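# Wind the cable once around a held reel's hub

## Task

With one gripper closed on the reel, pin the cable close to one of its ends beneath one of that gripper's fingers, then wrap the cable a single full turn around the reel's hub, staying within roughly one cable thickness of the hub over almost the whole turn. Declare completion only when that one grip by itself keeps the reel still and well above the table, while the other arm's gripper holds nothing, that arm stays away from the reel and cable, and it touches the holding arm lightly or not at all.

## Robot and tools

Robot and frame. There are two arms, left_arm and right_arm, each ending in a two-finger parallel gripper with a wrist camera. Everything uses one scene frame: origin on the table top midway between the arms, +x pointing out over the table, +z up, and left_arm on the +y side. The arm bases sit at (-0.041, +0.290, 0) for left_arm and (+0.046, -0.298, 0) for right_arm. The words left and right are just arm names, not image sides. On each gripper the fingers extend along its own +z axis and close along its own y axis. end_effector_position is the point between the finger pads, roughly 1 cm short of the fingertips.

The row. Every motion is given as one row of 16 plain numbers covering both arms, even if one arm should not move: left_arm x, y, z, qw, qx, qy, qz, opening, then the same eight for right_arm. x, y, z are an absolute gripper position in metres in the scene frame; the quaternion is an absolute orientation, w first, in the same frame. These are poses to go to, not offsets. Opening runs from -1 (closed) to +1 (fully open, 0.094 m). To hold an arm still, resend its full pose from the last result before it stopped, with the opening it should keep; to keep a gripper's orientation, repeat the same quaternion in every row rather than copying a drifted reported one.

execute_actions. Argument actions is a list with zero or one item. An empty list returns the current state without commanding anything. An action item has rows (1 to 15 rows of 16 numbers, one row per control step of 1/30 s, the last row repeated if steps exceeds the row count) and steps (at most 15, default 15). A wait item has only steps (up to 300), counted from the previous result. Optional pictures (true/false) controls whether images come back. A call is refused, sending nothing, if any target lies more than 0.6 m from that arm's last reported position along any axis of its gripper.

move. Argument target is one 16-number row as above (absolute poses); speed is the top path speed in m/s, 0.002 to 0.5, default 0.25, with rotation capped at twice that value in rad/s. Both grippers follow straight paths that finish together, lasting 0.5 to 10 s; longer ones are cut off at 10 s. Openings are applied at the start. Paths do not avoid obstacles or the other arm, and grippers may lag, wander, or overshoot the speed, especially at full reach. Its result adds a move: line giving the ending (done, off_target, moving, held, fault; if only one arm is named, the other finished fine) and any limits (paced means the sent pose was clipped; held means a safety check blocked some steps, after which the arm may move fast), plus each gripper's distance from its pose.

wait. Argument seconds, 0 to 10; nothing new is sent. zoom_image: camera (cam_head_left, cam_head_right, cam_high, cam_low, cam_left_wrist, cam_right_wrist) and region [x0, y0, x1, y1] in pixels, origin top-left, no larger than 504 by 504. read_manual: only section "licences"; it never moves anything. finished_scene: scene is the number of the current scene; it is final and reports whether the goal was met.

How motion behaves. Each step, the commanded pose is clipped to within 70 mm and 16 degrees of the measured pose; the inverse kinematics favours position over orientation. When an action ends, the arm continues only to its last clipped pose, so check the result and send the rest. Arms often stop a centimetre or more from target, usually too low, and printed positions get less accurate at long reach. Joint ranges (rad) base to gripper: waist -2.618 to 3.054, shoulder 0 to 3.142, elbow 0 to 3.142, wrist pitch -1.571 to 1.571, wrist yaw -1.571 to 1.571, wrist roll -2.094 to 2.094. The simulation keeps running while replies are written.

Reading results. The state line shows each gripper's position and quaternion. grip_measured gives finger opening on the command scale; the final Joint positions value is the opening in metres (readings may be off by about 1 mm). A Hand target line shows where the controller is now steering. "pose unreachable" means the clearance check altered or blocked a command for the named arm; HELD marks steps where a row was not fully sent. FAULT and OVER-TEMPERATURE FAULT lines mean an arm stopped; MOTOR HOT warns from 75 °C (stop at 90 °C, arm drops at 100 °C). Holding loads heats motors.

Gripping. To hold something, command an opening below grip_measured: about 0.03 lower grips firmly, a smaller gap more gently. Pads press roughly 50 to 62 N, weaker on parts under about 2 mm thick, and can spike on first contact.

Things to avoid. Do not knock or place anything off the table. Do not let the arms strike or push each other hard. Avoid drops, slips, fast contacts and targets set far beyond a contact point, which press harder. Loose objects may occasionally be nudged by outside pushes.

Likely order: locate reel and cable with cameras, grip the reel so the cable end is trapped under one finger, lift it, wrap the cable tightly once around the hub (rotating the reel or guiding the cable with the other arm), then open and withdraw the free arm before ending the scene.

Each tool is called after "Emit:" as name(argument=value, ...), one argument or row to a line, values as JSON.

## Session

Emit:
execute_actions(
  actions=[],
)

Scene clock: 0.00 s of 6000.00 s.
left_arm: end_effector_position=(+0.3903, +0.1185, +0.2334) grip_measured=+1.000 end_effector_quat_wxyz=(+0.272, -0.113, +0.714, -0.635) | right_arm: end_effector_position=(+0.4714, -0.2765, +0.2486) grip_measured=+1.000 end_effector_quat_wxyz=(-0.549, +0.700, -0.232, +0.393)
Joint positions: left_arm=[-0.195  1.694  0.895  0.722  0.941 -1.261  0.094] | right_arm=[-0.101  1.477  0.799  0.534 -0.913 -1.988  0.094]
Joint velocities: left_arm=[-0.012 -0.022 -0.012 -0.051 -0.037 -0.037  0.   ] | right_arm=[ 0.007 -0.002 -0.007 -0.022  0.022  0.037  0.   ]
Motor temperatures (°C, as the motors report them): left_arm=[27 34 32 31 29 28] | right_arm=[29 31 30 33 29 28]
Hand target (left_arm): +0.390, +0.118, +0.239; +0.279, -0.107, +0.712, -0.635
Hand target (right_arm): +0.471, -0.276, +0.247; -0.551, +0.701, -0.239, +0.385
camera_calibration (this result's frames):
cam_left_wrist: T_world_to_cam=[[-0.139241, -0.198602, 0.970139, -0.135942], [-0.974231, -0.148071, -0.170141, 0.470022], [0.17744, -0.96883, -0.172867, 0.202532], [0, 0, 0, 1]] pos_world=[0.403044, 0.238818, 0.246863]
cam_right_wrist: T_world_to_cam=[[-0.217792, 0.425263, 0.878475, 0.000179117], [0.134447, -0.878428, 0.458572, -0.373097], [0.96669, 0.217982, 0.13414, -0.326116], [0, 0, 0, 1]] pos_world=[0.365454, -0.256728, 0.21468]

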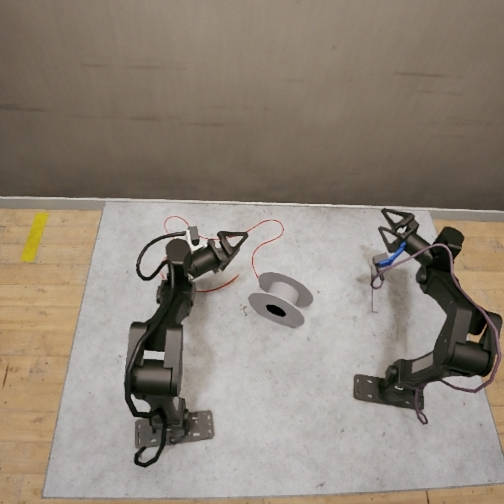

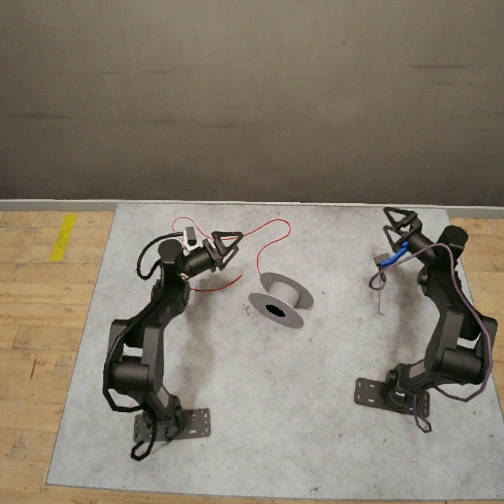

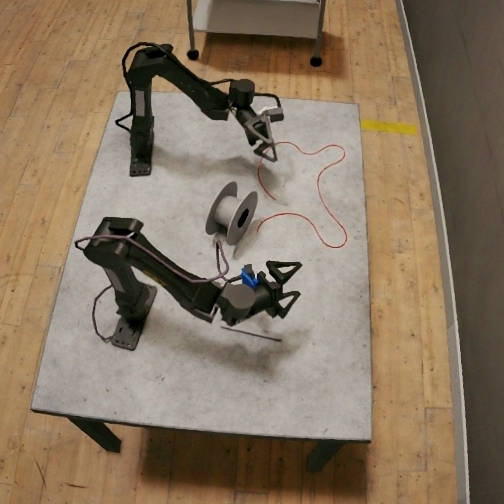

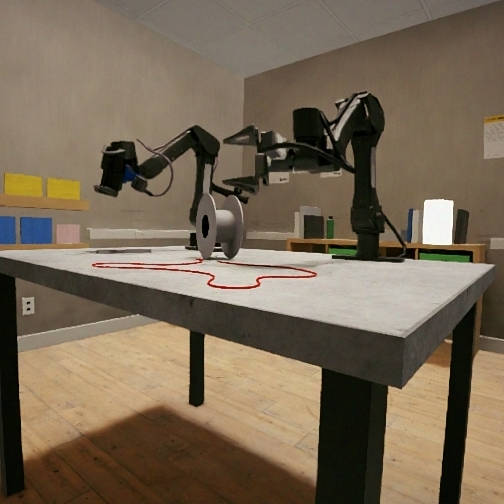

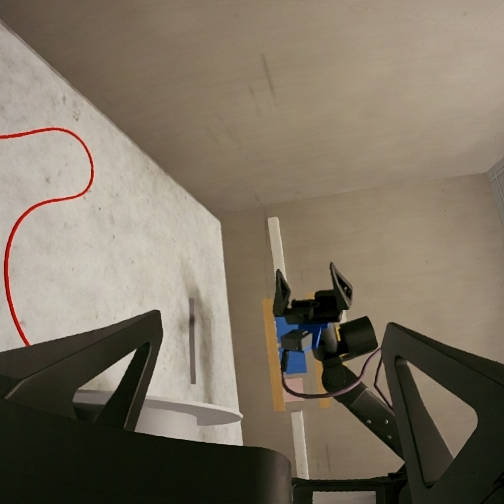

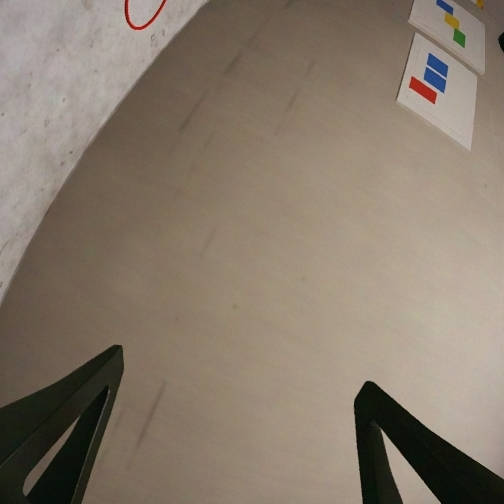

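Emit:
move(
  target=[0.2,0.25,0.25,0,0,1,0,1,0.3,-0.25,0.25,0,0,1,0,1],
  speed=0.4,
)

Emit:
zoom_image(
  camera="cam_high",
  region=[190,110,370,290],
)

Emit:
zoom_image(
  camera="cam_head_right",
  region=[150,190,350,350],
)

Scene clock: 22.90 s of 6000.00 s.
left_arm: end_effector_position=(+0.2108, +0.2524, +0.2507) grip_measured=+1.000 end_effector_quat_wxyz=(+0.115, -0.010, +0.993, -0.026) | right_arm: end_effector_position=(+0.3090, -0.2487, +0.2461) grip_measured=+1.000 end_effector_quat_wxyz=(+0.110, -0.018, +0.994, +0.021)
Joint positions: left_arm=[-0.271  1.386  1.616 -1.565  0.016 -0.163  0.094] | right_arm=[ 0.367  1.435  1.638 -1.55  -0.006  0.144  0.094]
Joint velocities: left_arm=[ 0.007 -0.007 -0.022 -0.037 -0.066 -0.022  0.   ] | right_arm=[-0.007 -0.002  0.027  0.037 -0.007  0.007  0.   ]
Motor temperatures (°C, as the motors report them): left_arm=[27 36 33 32 29 28] | right_arm=[29 32 31 34 29 28]
Hand target (left_arm): +0.203, +0.252, +0.250; +0.112, -0.007, +0.993, -0.022
Hand target (right_arm): +0.302, -0.250, +0.246; +0.105, -0.009, +0.994, +0.027
Off the commanded pose (left_arm): 0.011 m, 14 deg.
Off the commanded pose (right_arm): 0.010 m, 13 deg.
joint sent to its limit (left arm) — the command would take joint 4 (wrist pitch) past its lower limit, so that joint was sent only as far as its limit.
joint sent to its limit (right arm) — the command would take joint 4 (wrist pitch) past its lower limit, so that joint was sent only as far as its limit.
After step 180, 12.87 s passed at rest.
move: off_target (left_arm, right_arm)
camera_calibration (this result's frames):
cam_left_wrist: T_world_to_cam=[[0.0469929, -0.998846, 0.00994187, 0.252381], [-0.984617, -0.044642, 0.168928, 0.208983], [-0.168289, -0.0177274, -0.985578, 0.403613], [0, 0, 0, 1]] pos_world=[0.261831, 0.268574, 0.359981]
cam_right_wrist: T_world_to_cam=[[0.221615, -0.9751, 0.00817202, -0.314684], [-0.947806, -0.213426, 0.236884, 0.228694], [-0.229241, -0.0602423, -0.971504, 0.39758], [0, 0, 0, 1]] pos_world=[0.377638, -0.234088, 0.334648]

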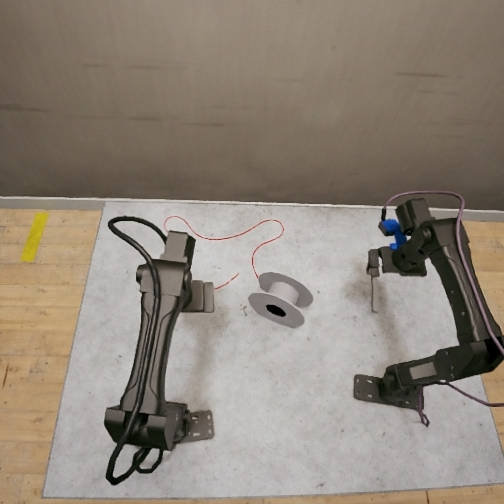

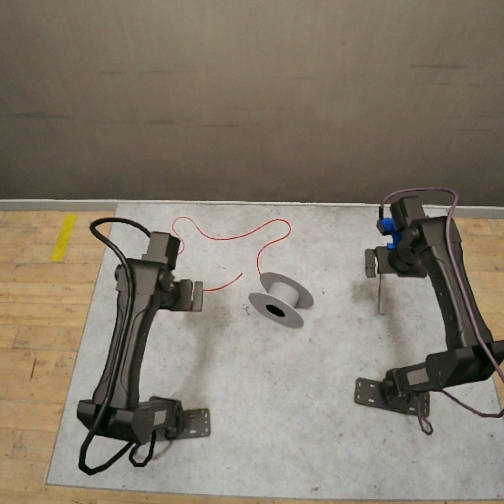

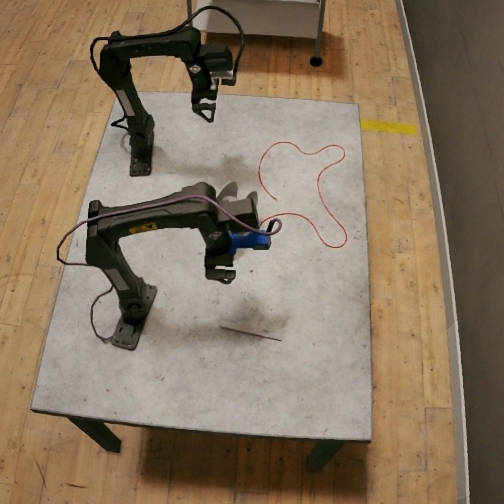

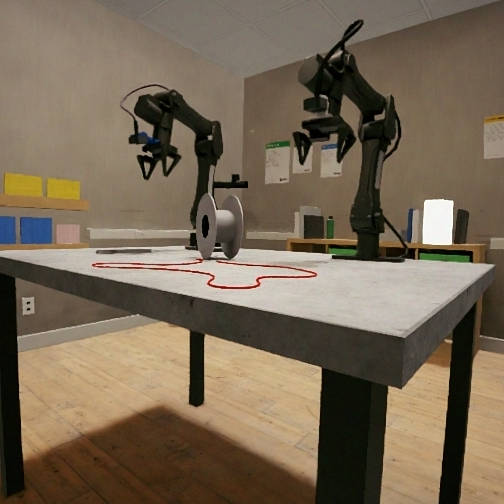

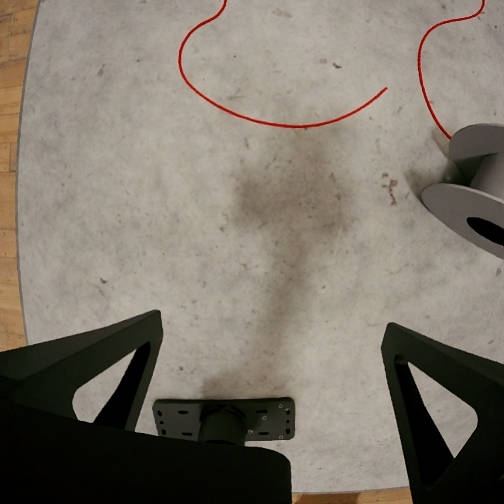

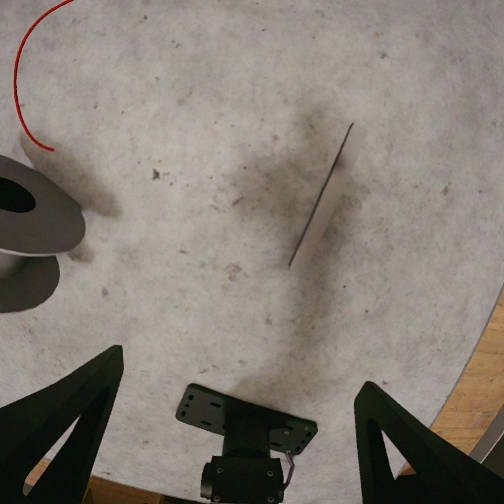

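Region (190, 110, 370, 290) of cam_high's 504x504 image, scaled by 2.800, with more detail than that image has.

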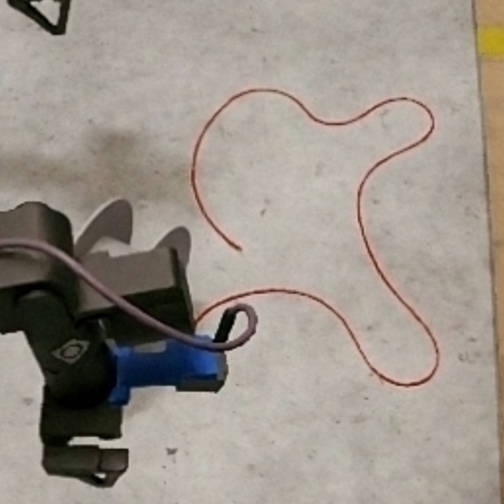

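Region (150, 190, 350, 350) of cam_head_right's 504x504 image, scaled by 2.520, with more detail than that image has; it fills the top 403 rows of this view, and the rest is white.

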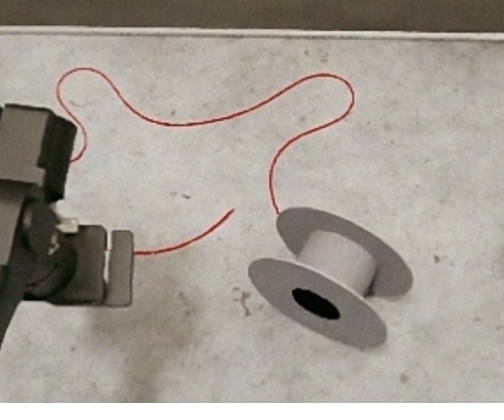

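Emit:
move(
  target=[0.295,-0.015,0.24,0,0.866,0.5,0,1,0.3,-0.3,0.2,0,0,1,0,1],
  speed=0.4,
)

Scene clock: 42.73 s of 6000.00 s.
left_arm: end_effector_position=(+0.2889, -0.0111, +0.2323) grip_measured=+1.000 end_effector_quat_wxyz=(+0.138, +0.852, +0.503, +0.041) | right_arm: end_effector_position=(+0.3045, -0.2960, +0.2061) grip_measured=+1.000 end_effector_quat_wxyz=(+0.035, -0.002, +0.999, +0.004)
Joint positions: left_arm=[-0.871  2.121  2.408 -1.57   0.003  1.334  0.094] | right_arm=[ 0.188  1.492  1.542 -1.551 -0.008 -0.005  0.094]
Joint velocities: left_arm=[ 0.007 -0.027 -0.012  0.007 -0.022  0.007  0.   ] | right_arm=[ 0.002 -0.007 -0.012  0.066 -0.081 -0.007  0.   ]
Motor temperatures (°C, as the motors report them): left_arm=[27 35 33 31 29 28] | right_arm=[29 32 30 33 29 28]
Hand target (left_arm): +0.288, -0.016, +0.238; +0.146, +0.856, +0.495, +0.044
Hand target (right_arm): +0.301, -0.300, +0.199; +0.016, -0.000, +1.000, -0.001
Off the commanded pose (left_arm): 0.011 m, 17 deg; orientation clipped at the last step of the last action.
Off the commanded pose (right_arm): 0.009 m, 4 deg.
joint sent to its limit (left arm) — the command would take joint 4 (wrist pitch) past its lower limit, so that joint was sent only as far as its limit.
joint sent to its limit (right arm) — the command would take joint 4 (wrist pitch) past its lower limit, so that joint was sent only as far as its limit.
After step 180, 10.47 s passed at rest.
move: off_target (left_arm, right_arm); limits=paced
camera_calibration (this result's frames):
cam_left_wrist: T_world_to_cam=[[-0.84504, 0.427468, -0.321214, 0.336167], [0.339037, 0.892889, 0.296317, -0.124361], [0.413474, 0.141496, -0.899454, 0.207727], [0, 0, 0, 1]] pos_world=[0.240348, -0.062053, 0.331673]
cam_right_wrist: T_world_to_cam=[[0.191857, -0.981375, 0.0096965, -0.352575], [-0.907403, -0.173614, 0.382724, 0.193274], [-0.373912, -0.0822268, -0.923812, 0.382635], [0, 0, 0, 1]] pos_world=[0.386093, -0.28099, 0.282931]

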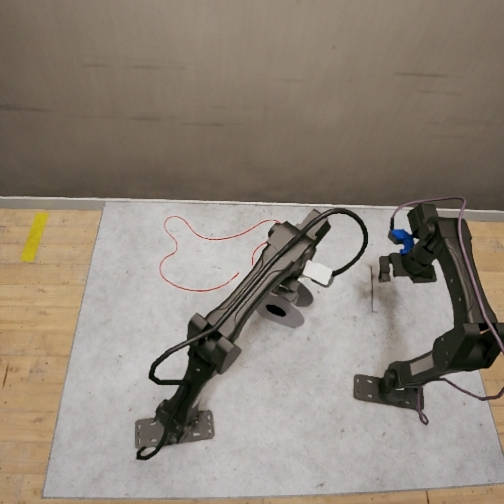

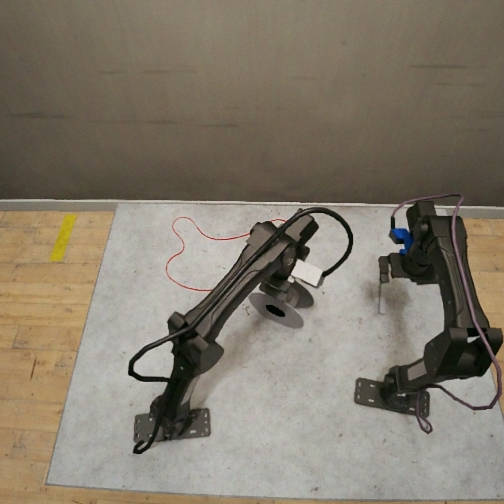

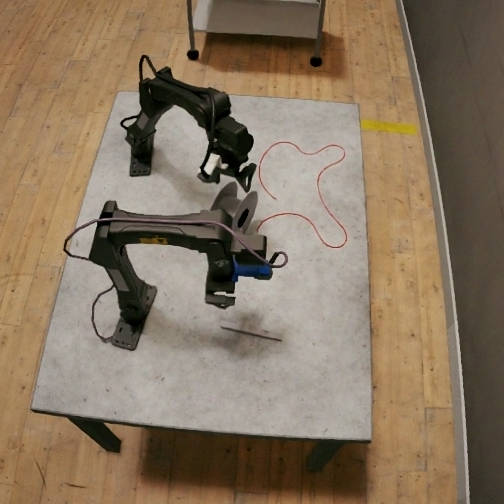

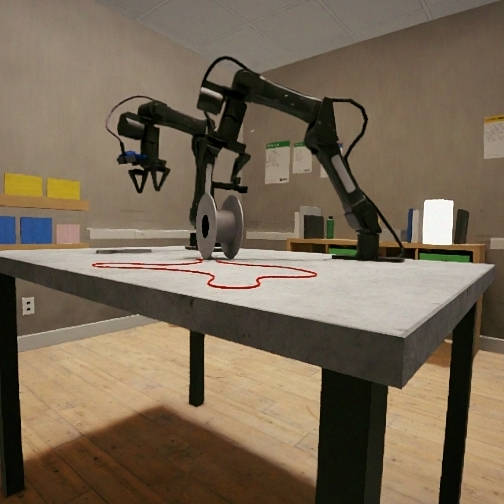

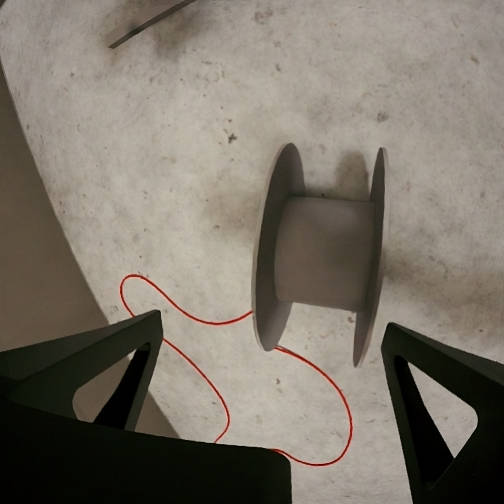

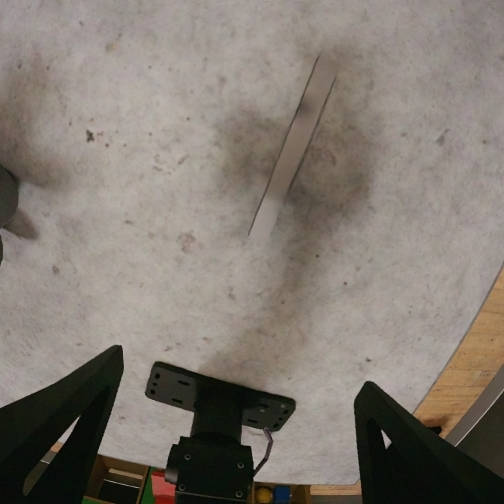

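Emit:
move(
  target=[0.292,-0.013,0.185,0,0.85,0.527,0,1,0.3,-0.3,0.2,0,0,1,0,1],
)

Scene clock: 49.90 s of 6000.00 s.
left_arm: end_effector_position=(+0.2940, -0.0148, +0.1925) grip_measured=+1.000 end_effector_quat_wxyz=(+0.091, +0.848, +0.522, +0.027) | right_arm: end_effector_position=(+0.3045, -0.2960, +0.2061) grip_measured=+1.000 end_effector_quat_wxyz=(+0.035, -0.002, +0.999, +0.004)
Joint positions: left_arm=[-0.871  2.205  2.394 -1.57  -0.001  1.296  0.094] | right_arm=[ 0.188  1.492  1.542 -1.551 -0.008 -0.005  0.094]
Joint velocities: left_arm=[-0.007  0.002  0.002 -0.007 -0.007 -0.037  0.   ] | right_arm=[-0.022  0.012 -0.007 -0.007  0.022  0.022  0.   ]
Motor temperatures (°C, as the motors report them): left_arm=[27 36 33 31 29 28] | right_arm=[29 32 30 33 29 28]
Hand target (left_arm): +0.292, -0.013, +0.184; +0.077, +0.847, +0.526, +0.023
Hand target (right_arm): +0.300, -0.300, +0.199; +0.017, +0.000, +1.000, +0.000
Off the commanded pose (left_arm): 0.008 m, 11 deg.
Off the commanded pose (right_arm): 0.009 m, 4 deg.
joint sent to its limit (left arm) — the command would take joint 4 (wrist pitch) past its lower limit, so that joint was sent only as far as its limit.
joint sent to its limit (right arm) — the command would take joint 4 (wrist pitch) past its lower limit, so that joint was sent only as far as its limit.
After step 180, 0.23 s passed at rest.
move: off_target (left_arm, right_arm)
camera_calibration (this result's frames):
cam_left_wrist: T_world_to_cam=[[-0.881619, 0.412031, -0.230169, 0.322183], [0.329011, 0.886199, 0.326194, -0.113879], [0.338378, 0.211851, -0.916853, 0.196801], [0, 0, 0, 1]] pos_world=[0.254917, -0.0735222, 0.291741]
cam_right_wrist: T_world_to_cam=[[0.191857, -0.981375, 0.0096965, -0.352575], [-0.907403, -0.173614, 0.382724, 0.193274], [-0.373912, -0.0822268, -0.923812, 0.382635], [0, 0, 0, 1]] pos_world=[0.386093, -0.28099, 0.282931]

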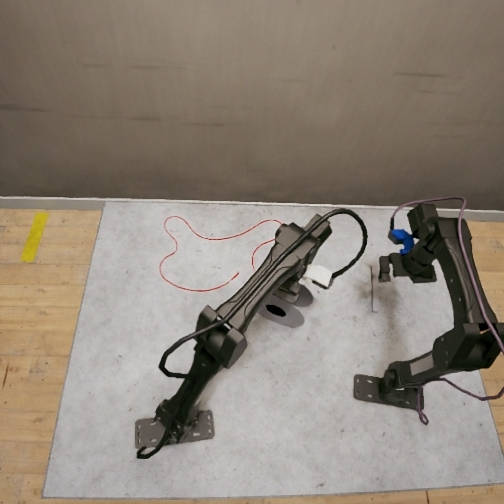

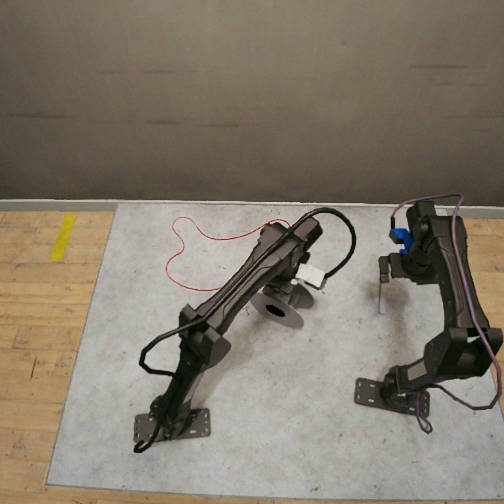

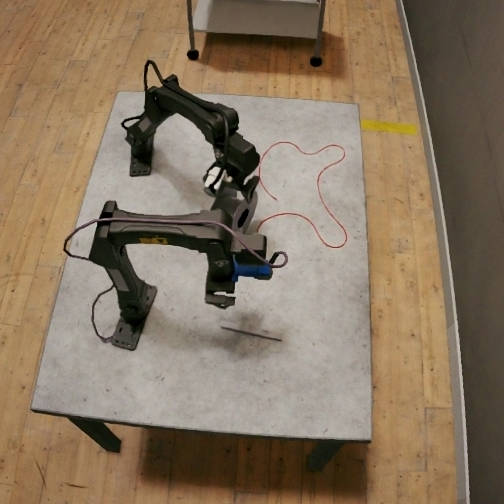

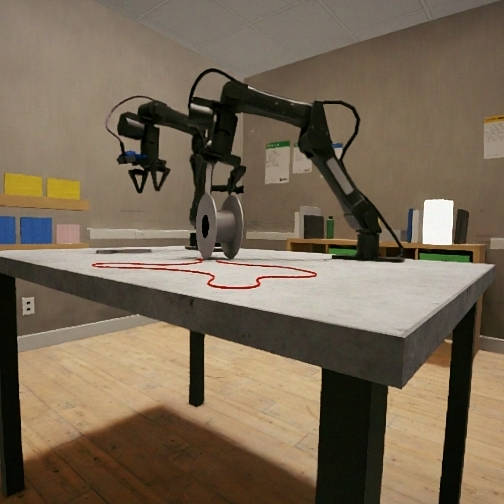

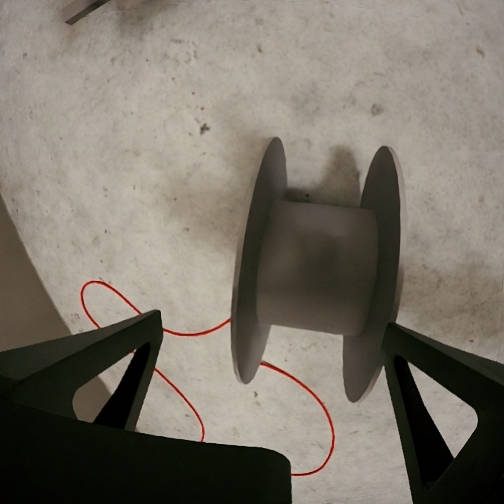

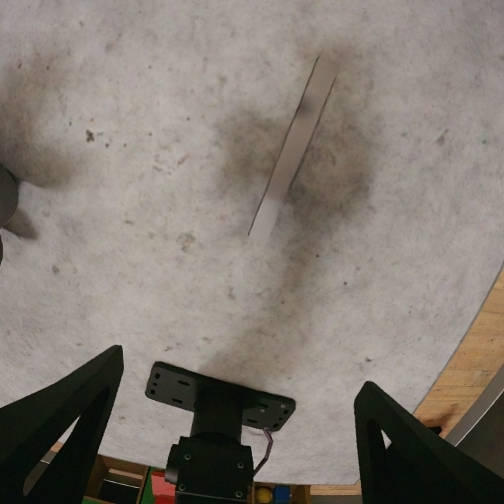

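Emit:
move(
  target=[0.274,-0.003,0.185,0,0.85,0.527,0,1,0.3,-0.3,0.2,0,0,1,0,1],
)

Emit:
move(
  target=[0.276,-0.004,0.125,0,0.85,0.527,0,1,0.3,-0.3,0.2,0,0,1,0,1],
  speed=0.1,
)

Scene clock: 53.20 s of 6000.00 s.
left_arm: end_effector_position=(+0.2826, -0.0043, +0.1899) grip_measured=+1.000 end_effector_quat_wxyz=(+0.075, +0.846, +0.527, +0.022) | right_arm: end_effector_position=(+0.3045, -0.2960, +0.2061) grip_measured=+1.000 end_effector_quat_wxyz=(+0.035, -0.002, +0.999, +0.004)
Joint positions: left_arm=[-0.871  2.155  2.308 -1.568 -0.001  1.286  0.094] | right_arm=[ 0.188  1.492  1.542 -1.551 -0.008 -0.005  0.094]
Joint velocities: left_arm=[-0.007  0.012  0.002  0.051  0.022 -0.037  0.   ] | right_arm=[ 0.012 -0.012 -0.017 -0.037 -0.051 -0.037  0.   ]
Motor temperatures (°C, as the motors report them): left_arm=[27 36 33 31 28 28] | right_arm=[29 32 30 32 29 28]
Hand target (left_arm): +0.274, -0.003, +0.185; +0.060, +0.848, +0.526, +0.017
Hand target (right_arm): +0.300, -0.300, +0.199; +0.017, -0.000, +1.000, +0.000
Off the commanded pose (left_arm): 0.010 m, 9 deg.
Off the commanded pose (right_arm): 0.009 m, 4 deg.
joint sent to its limit (left arm) — the command would take joint 4 (wrist pitch) past its lower limit, so that joint was sent only as far as its limit.
joint sent to its limit (right arm) — the command would take joint 4 (wrist pitch) past its lower limit, so that joint was sent only as far as its limit.
move: off_target (left_arm, right_arm)
camera_calibration (this result's frames):
cam_left_wrist: T_world_to_cam=[[-0.891345, 0.408109, -0.19736, 0.303765], [0.329242, 0.882062, 0.336995, -0.120652], [0.311615, 0.235399, -0.920589, 0.204433], [0, 0, 0, 1]] pos_world=[0.246779, -0.0656696, 0.288809]
cam_right_wrist: T_world_to_cam=[[0.19223, -0.981302, 0.00972326, -0.352672], [-0.907338, -0.173949, 0.382726, 0.193154], [-0.373878, -0.0823938, -0.923811, 0.382575], [0, 0, 0, 1]] pos_world=[0.386087, -0.280957, 0.282931]

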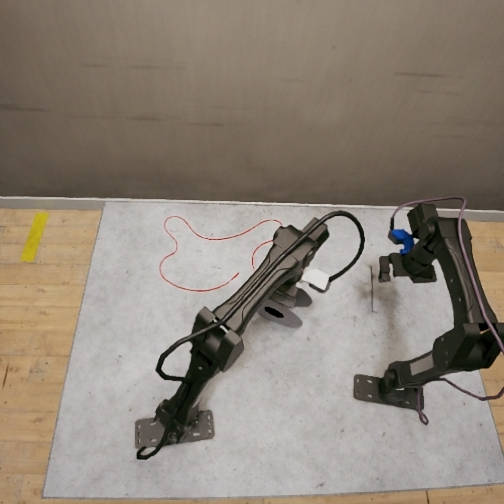

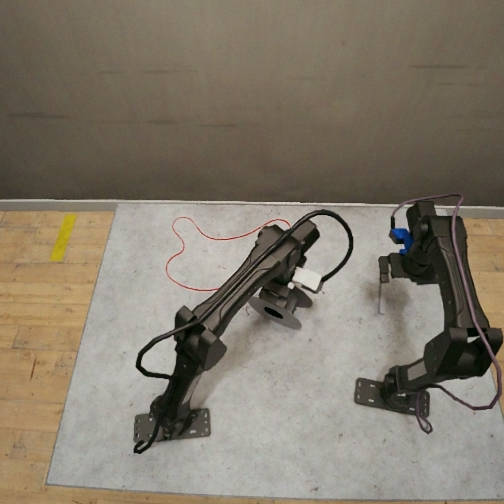

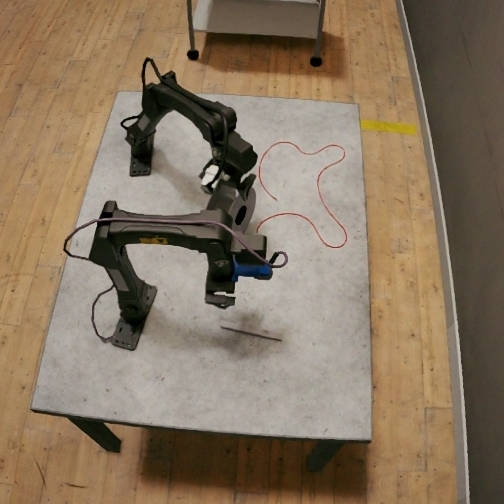

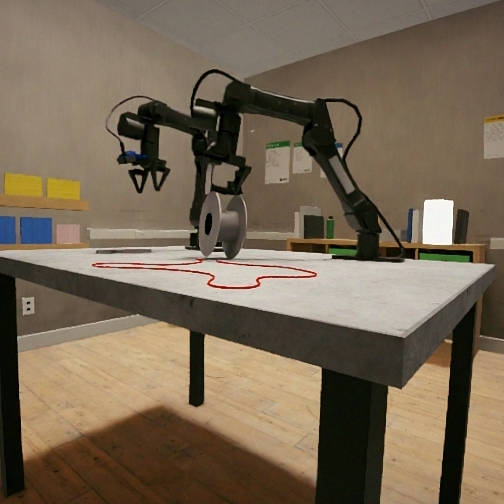

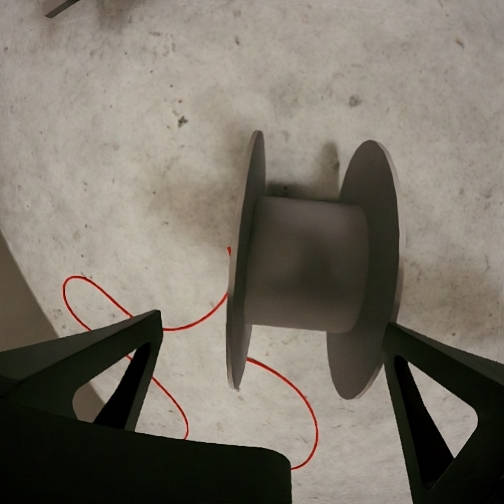

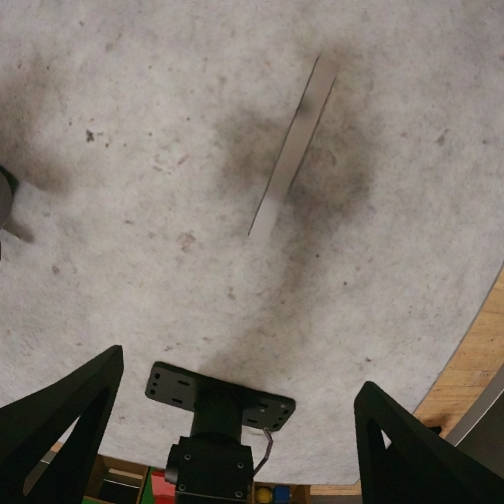

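Scene clock: 54.60 s of 6000.00 s.
left_arm: end_effector_position=(+0.2641, -0.0086, +0.1824) grip_measured=+1.000 end_effector_quat_wxyz=(+0.063, +0.847, +0.528, -0.016) | right_arm: end_effector_position=(+0.3045, -0.2960, +0.2061) grip_measured=+1.000 end_effector_quat_wxyz=(+0.035, -0.002, +0.999, +0.004)
Joint positions: left_arm=[-0.88   2.139  2.255 -1.573  0.064  1.273  0.094] | right_arm=[ 0.188  1.492  1.542 -1.551 -0.008 -0.005  0.094]
Joint velocities: left_arm=[-0.007  0.027 -0.032 -0.022  0.037 -0.022  0.   ] | right_arm=[-0.007  0.007 -0.002 -0.022  0.007  0.066  0.   ]
Motor temperatures (°C, as the motors report them): left_arm=[27 36 33 31 29 28] | right_arm=[29 32 30 32 29 28]
Hand target (left_arm): +0.272, -0.001, +0.128; -0.002, +0.850, +0.526, -0.001
Hand target (right_arm): +0.300, -0.300, +0.199; +0.017, -0.000, +1.000, +0.000
Off the commanded pose (left_arm): 0.059 m, 7 deg.
Off the commanded pose (right_arm): 0.009 m, 4 deg.
joint sent to its limit (right arm) — the command would take joint 4 (wrist pitch) past its lower limit, so that joint was sent only as far as its limit.
move: off_target (left_arm, right_arm)
camera_calibration (this result's frames):
cam_left_wrist: T_world_to_cam=[[-0.902434, 0.408697, -0.136307, 0.279329], [0.357374, 0.88682, 0.292975, -0.107673], [0.240618, 0.215678, -0.946354, 0.227543], [0, 0, 0, 1]] pos_world=[0.235804, -0.0677503, 0.284956]
cam_right_wrist: T_world_to_cam=[[0.19223, -0.981302, 0.00972326, -0.352672], [-0.907338, -0.173949, 0.382726, 0.193154], [-0.373878, -0.0823938, -0.923811, 0.382575], [0, 0, 0, 1]] pos_world=[0.386087, -0.280957, 0.282931]

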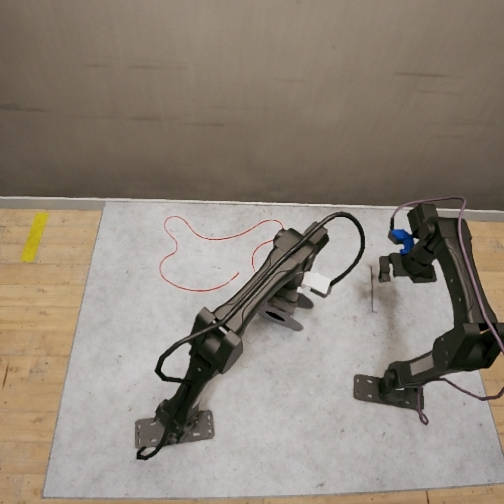

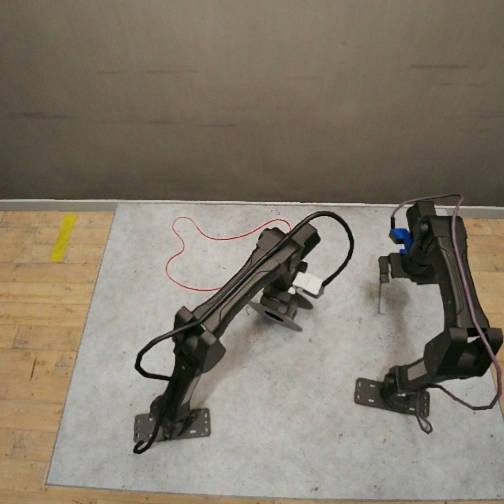

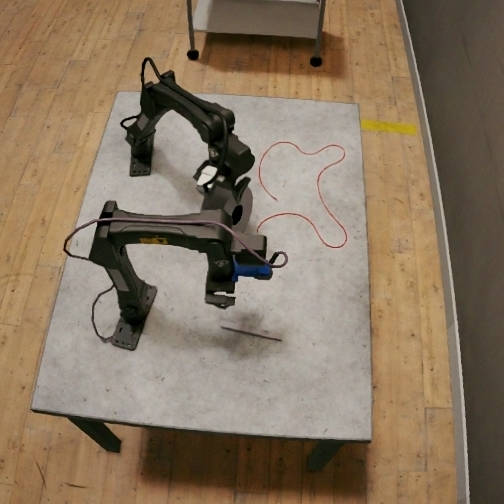

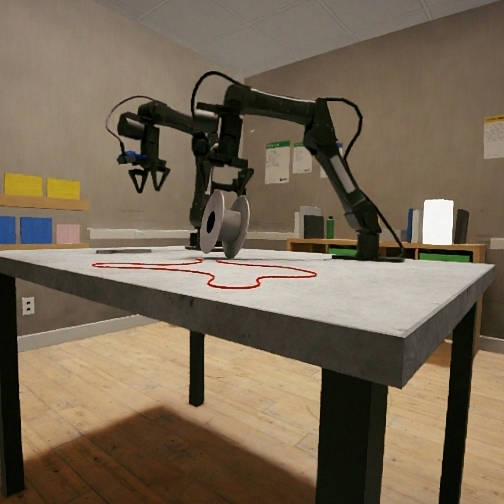

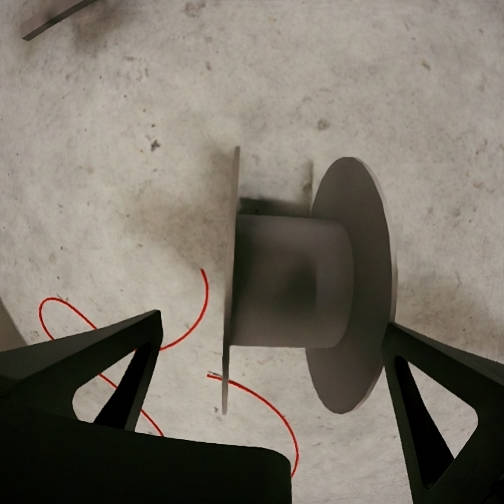

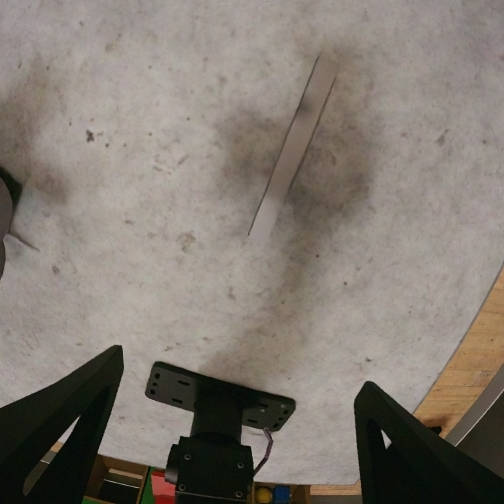

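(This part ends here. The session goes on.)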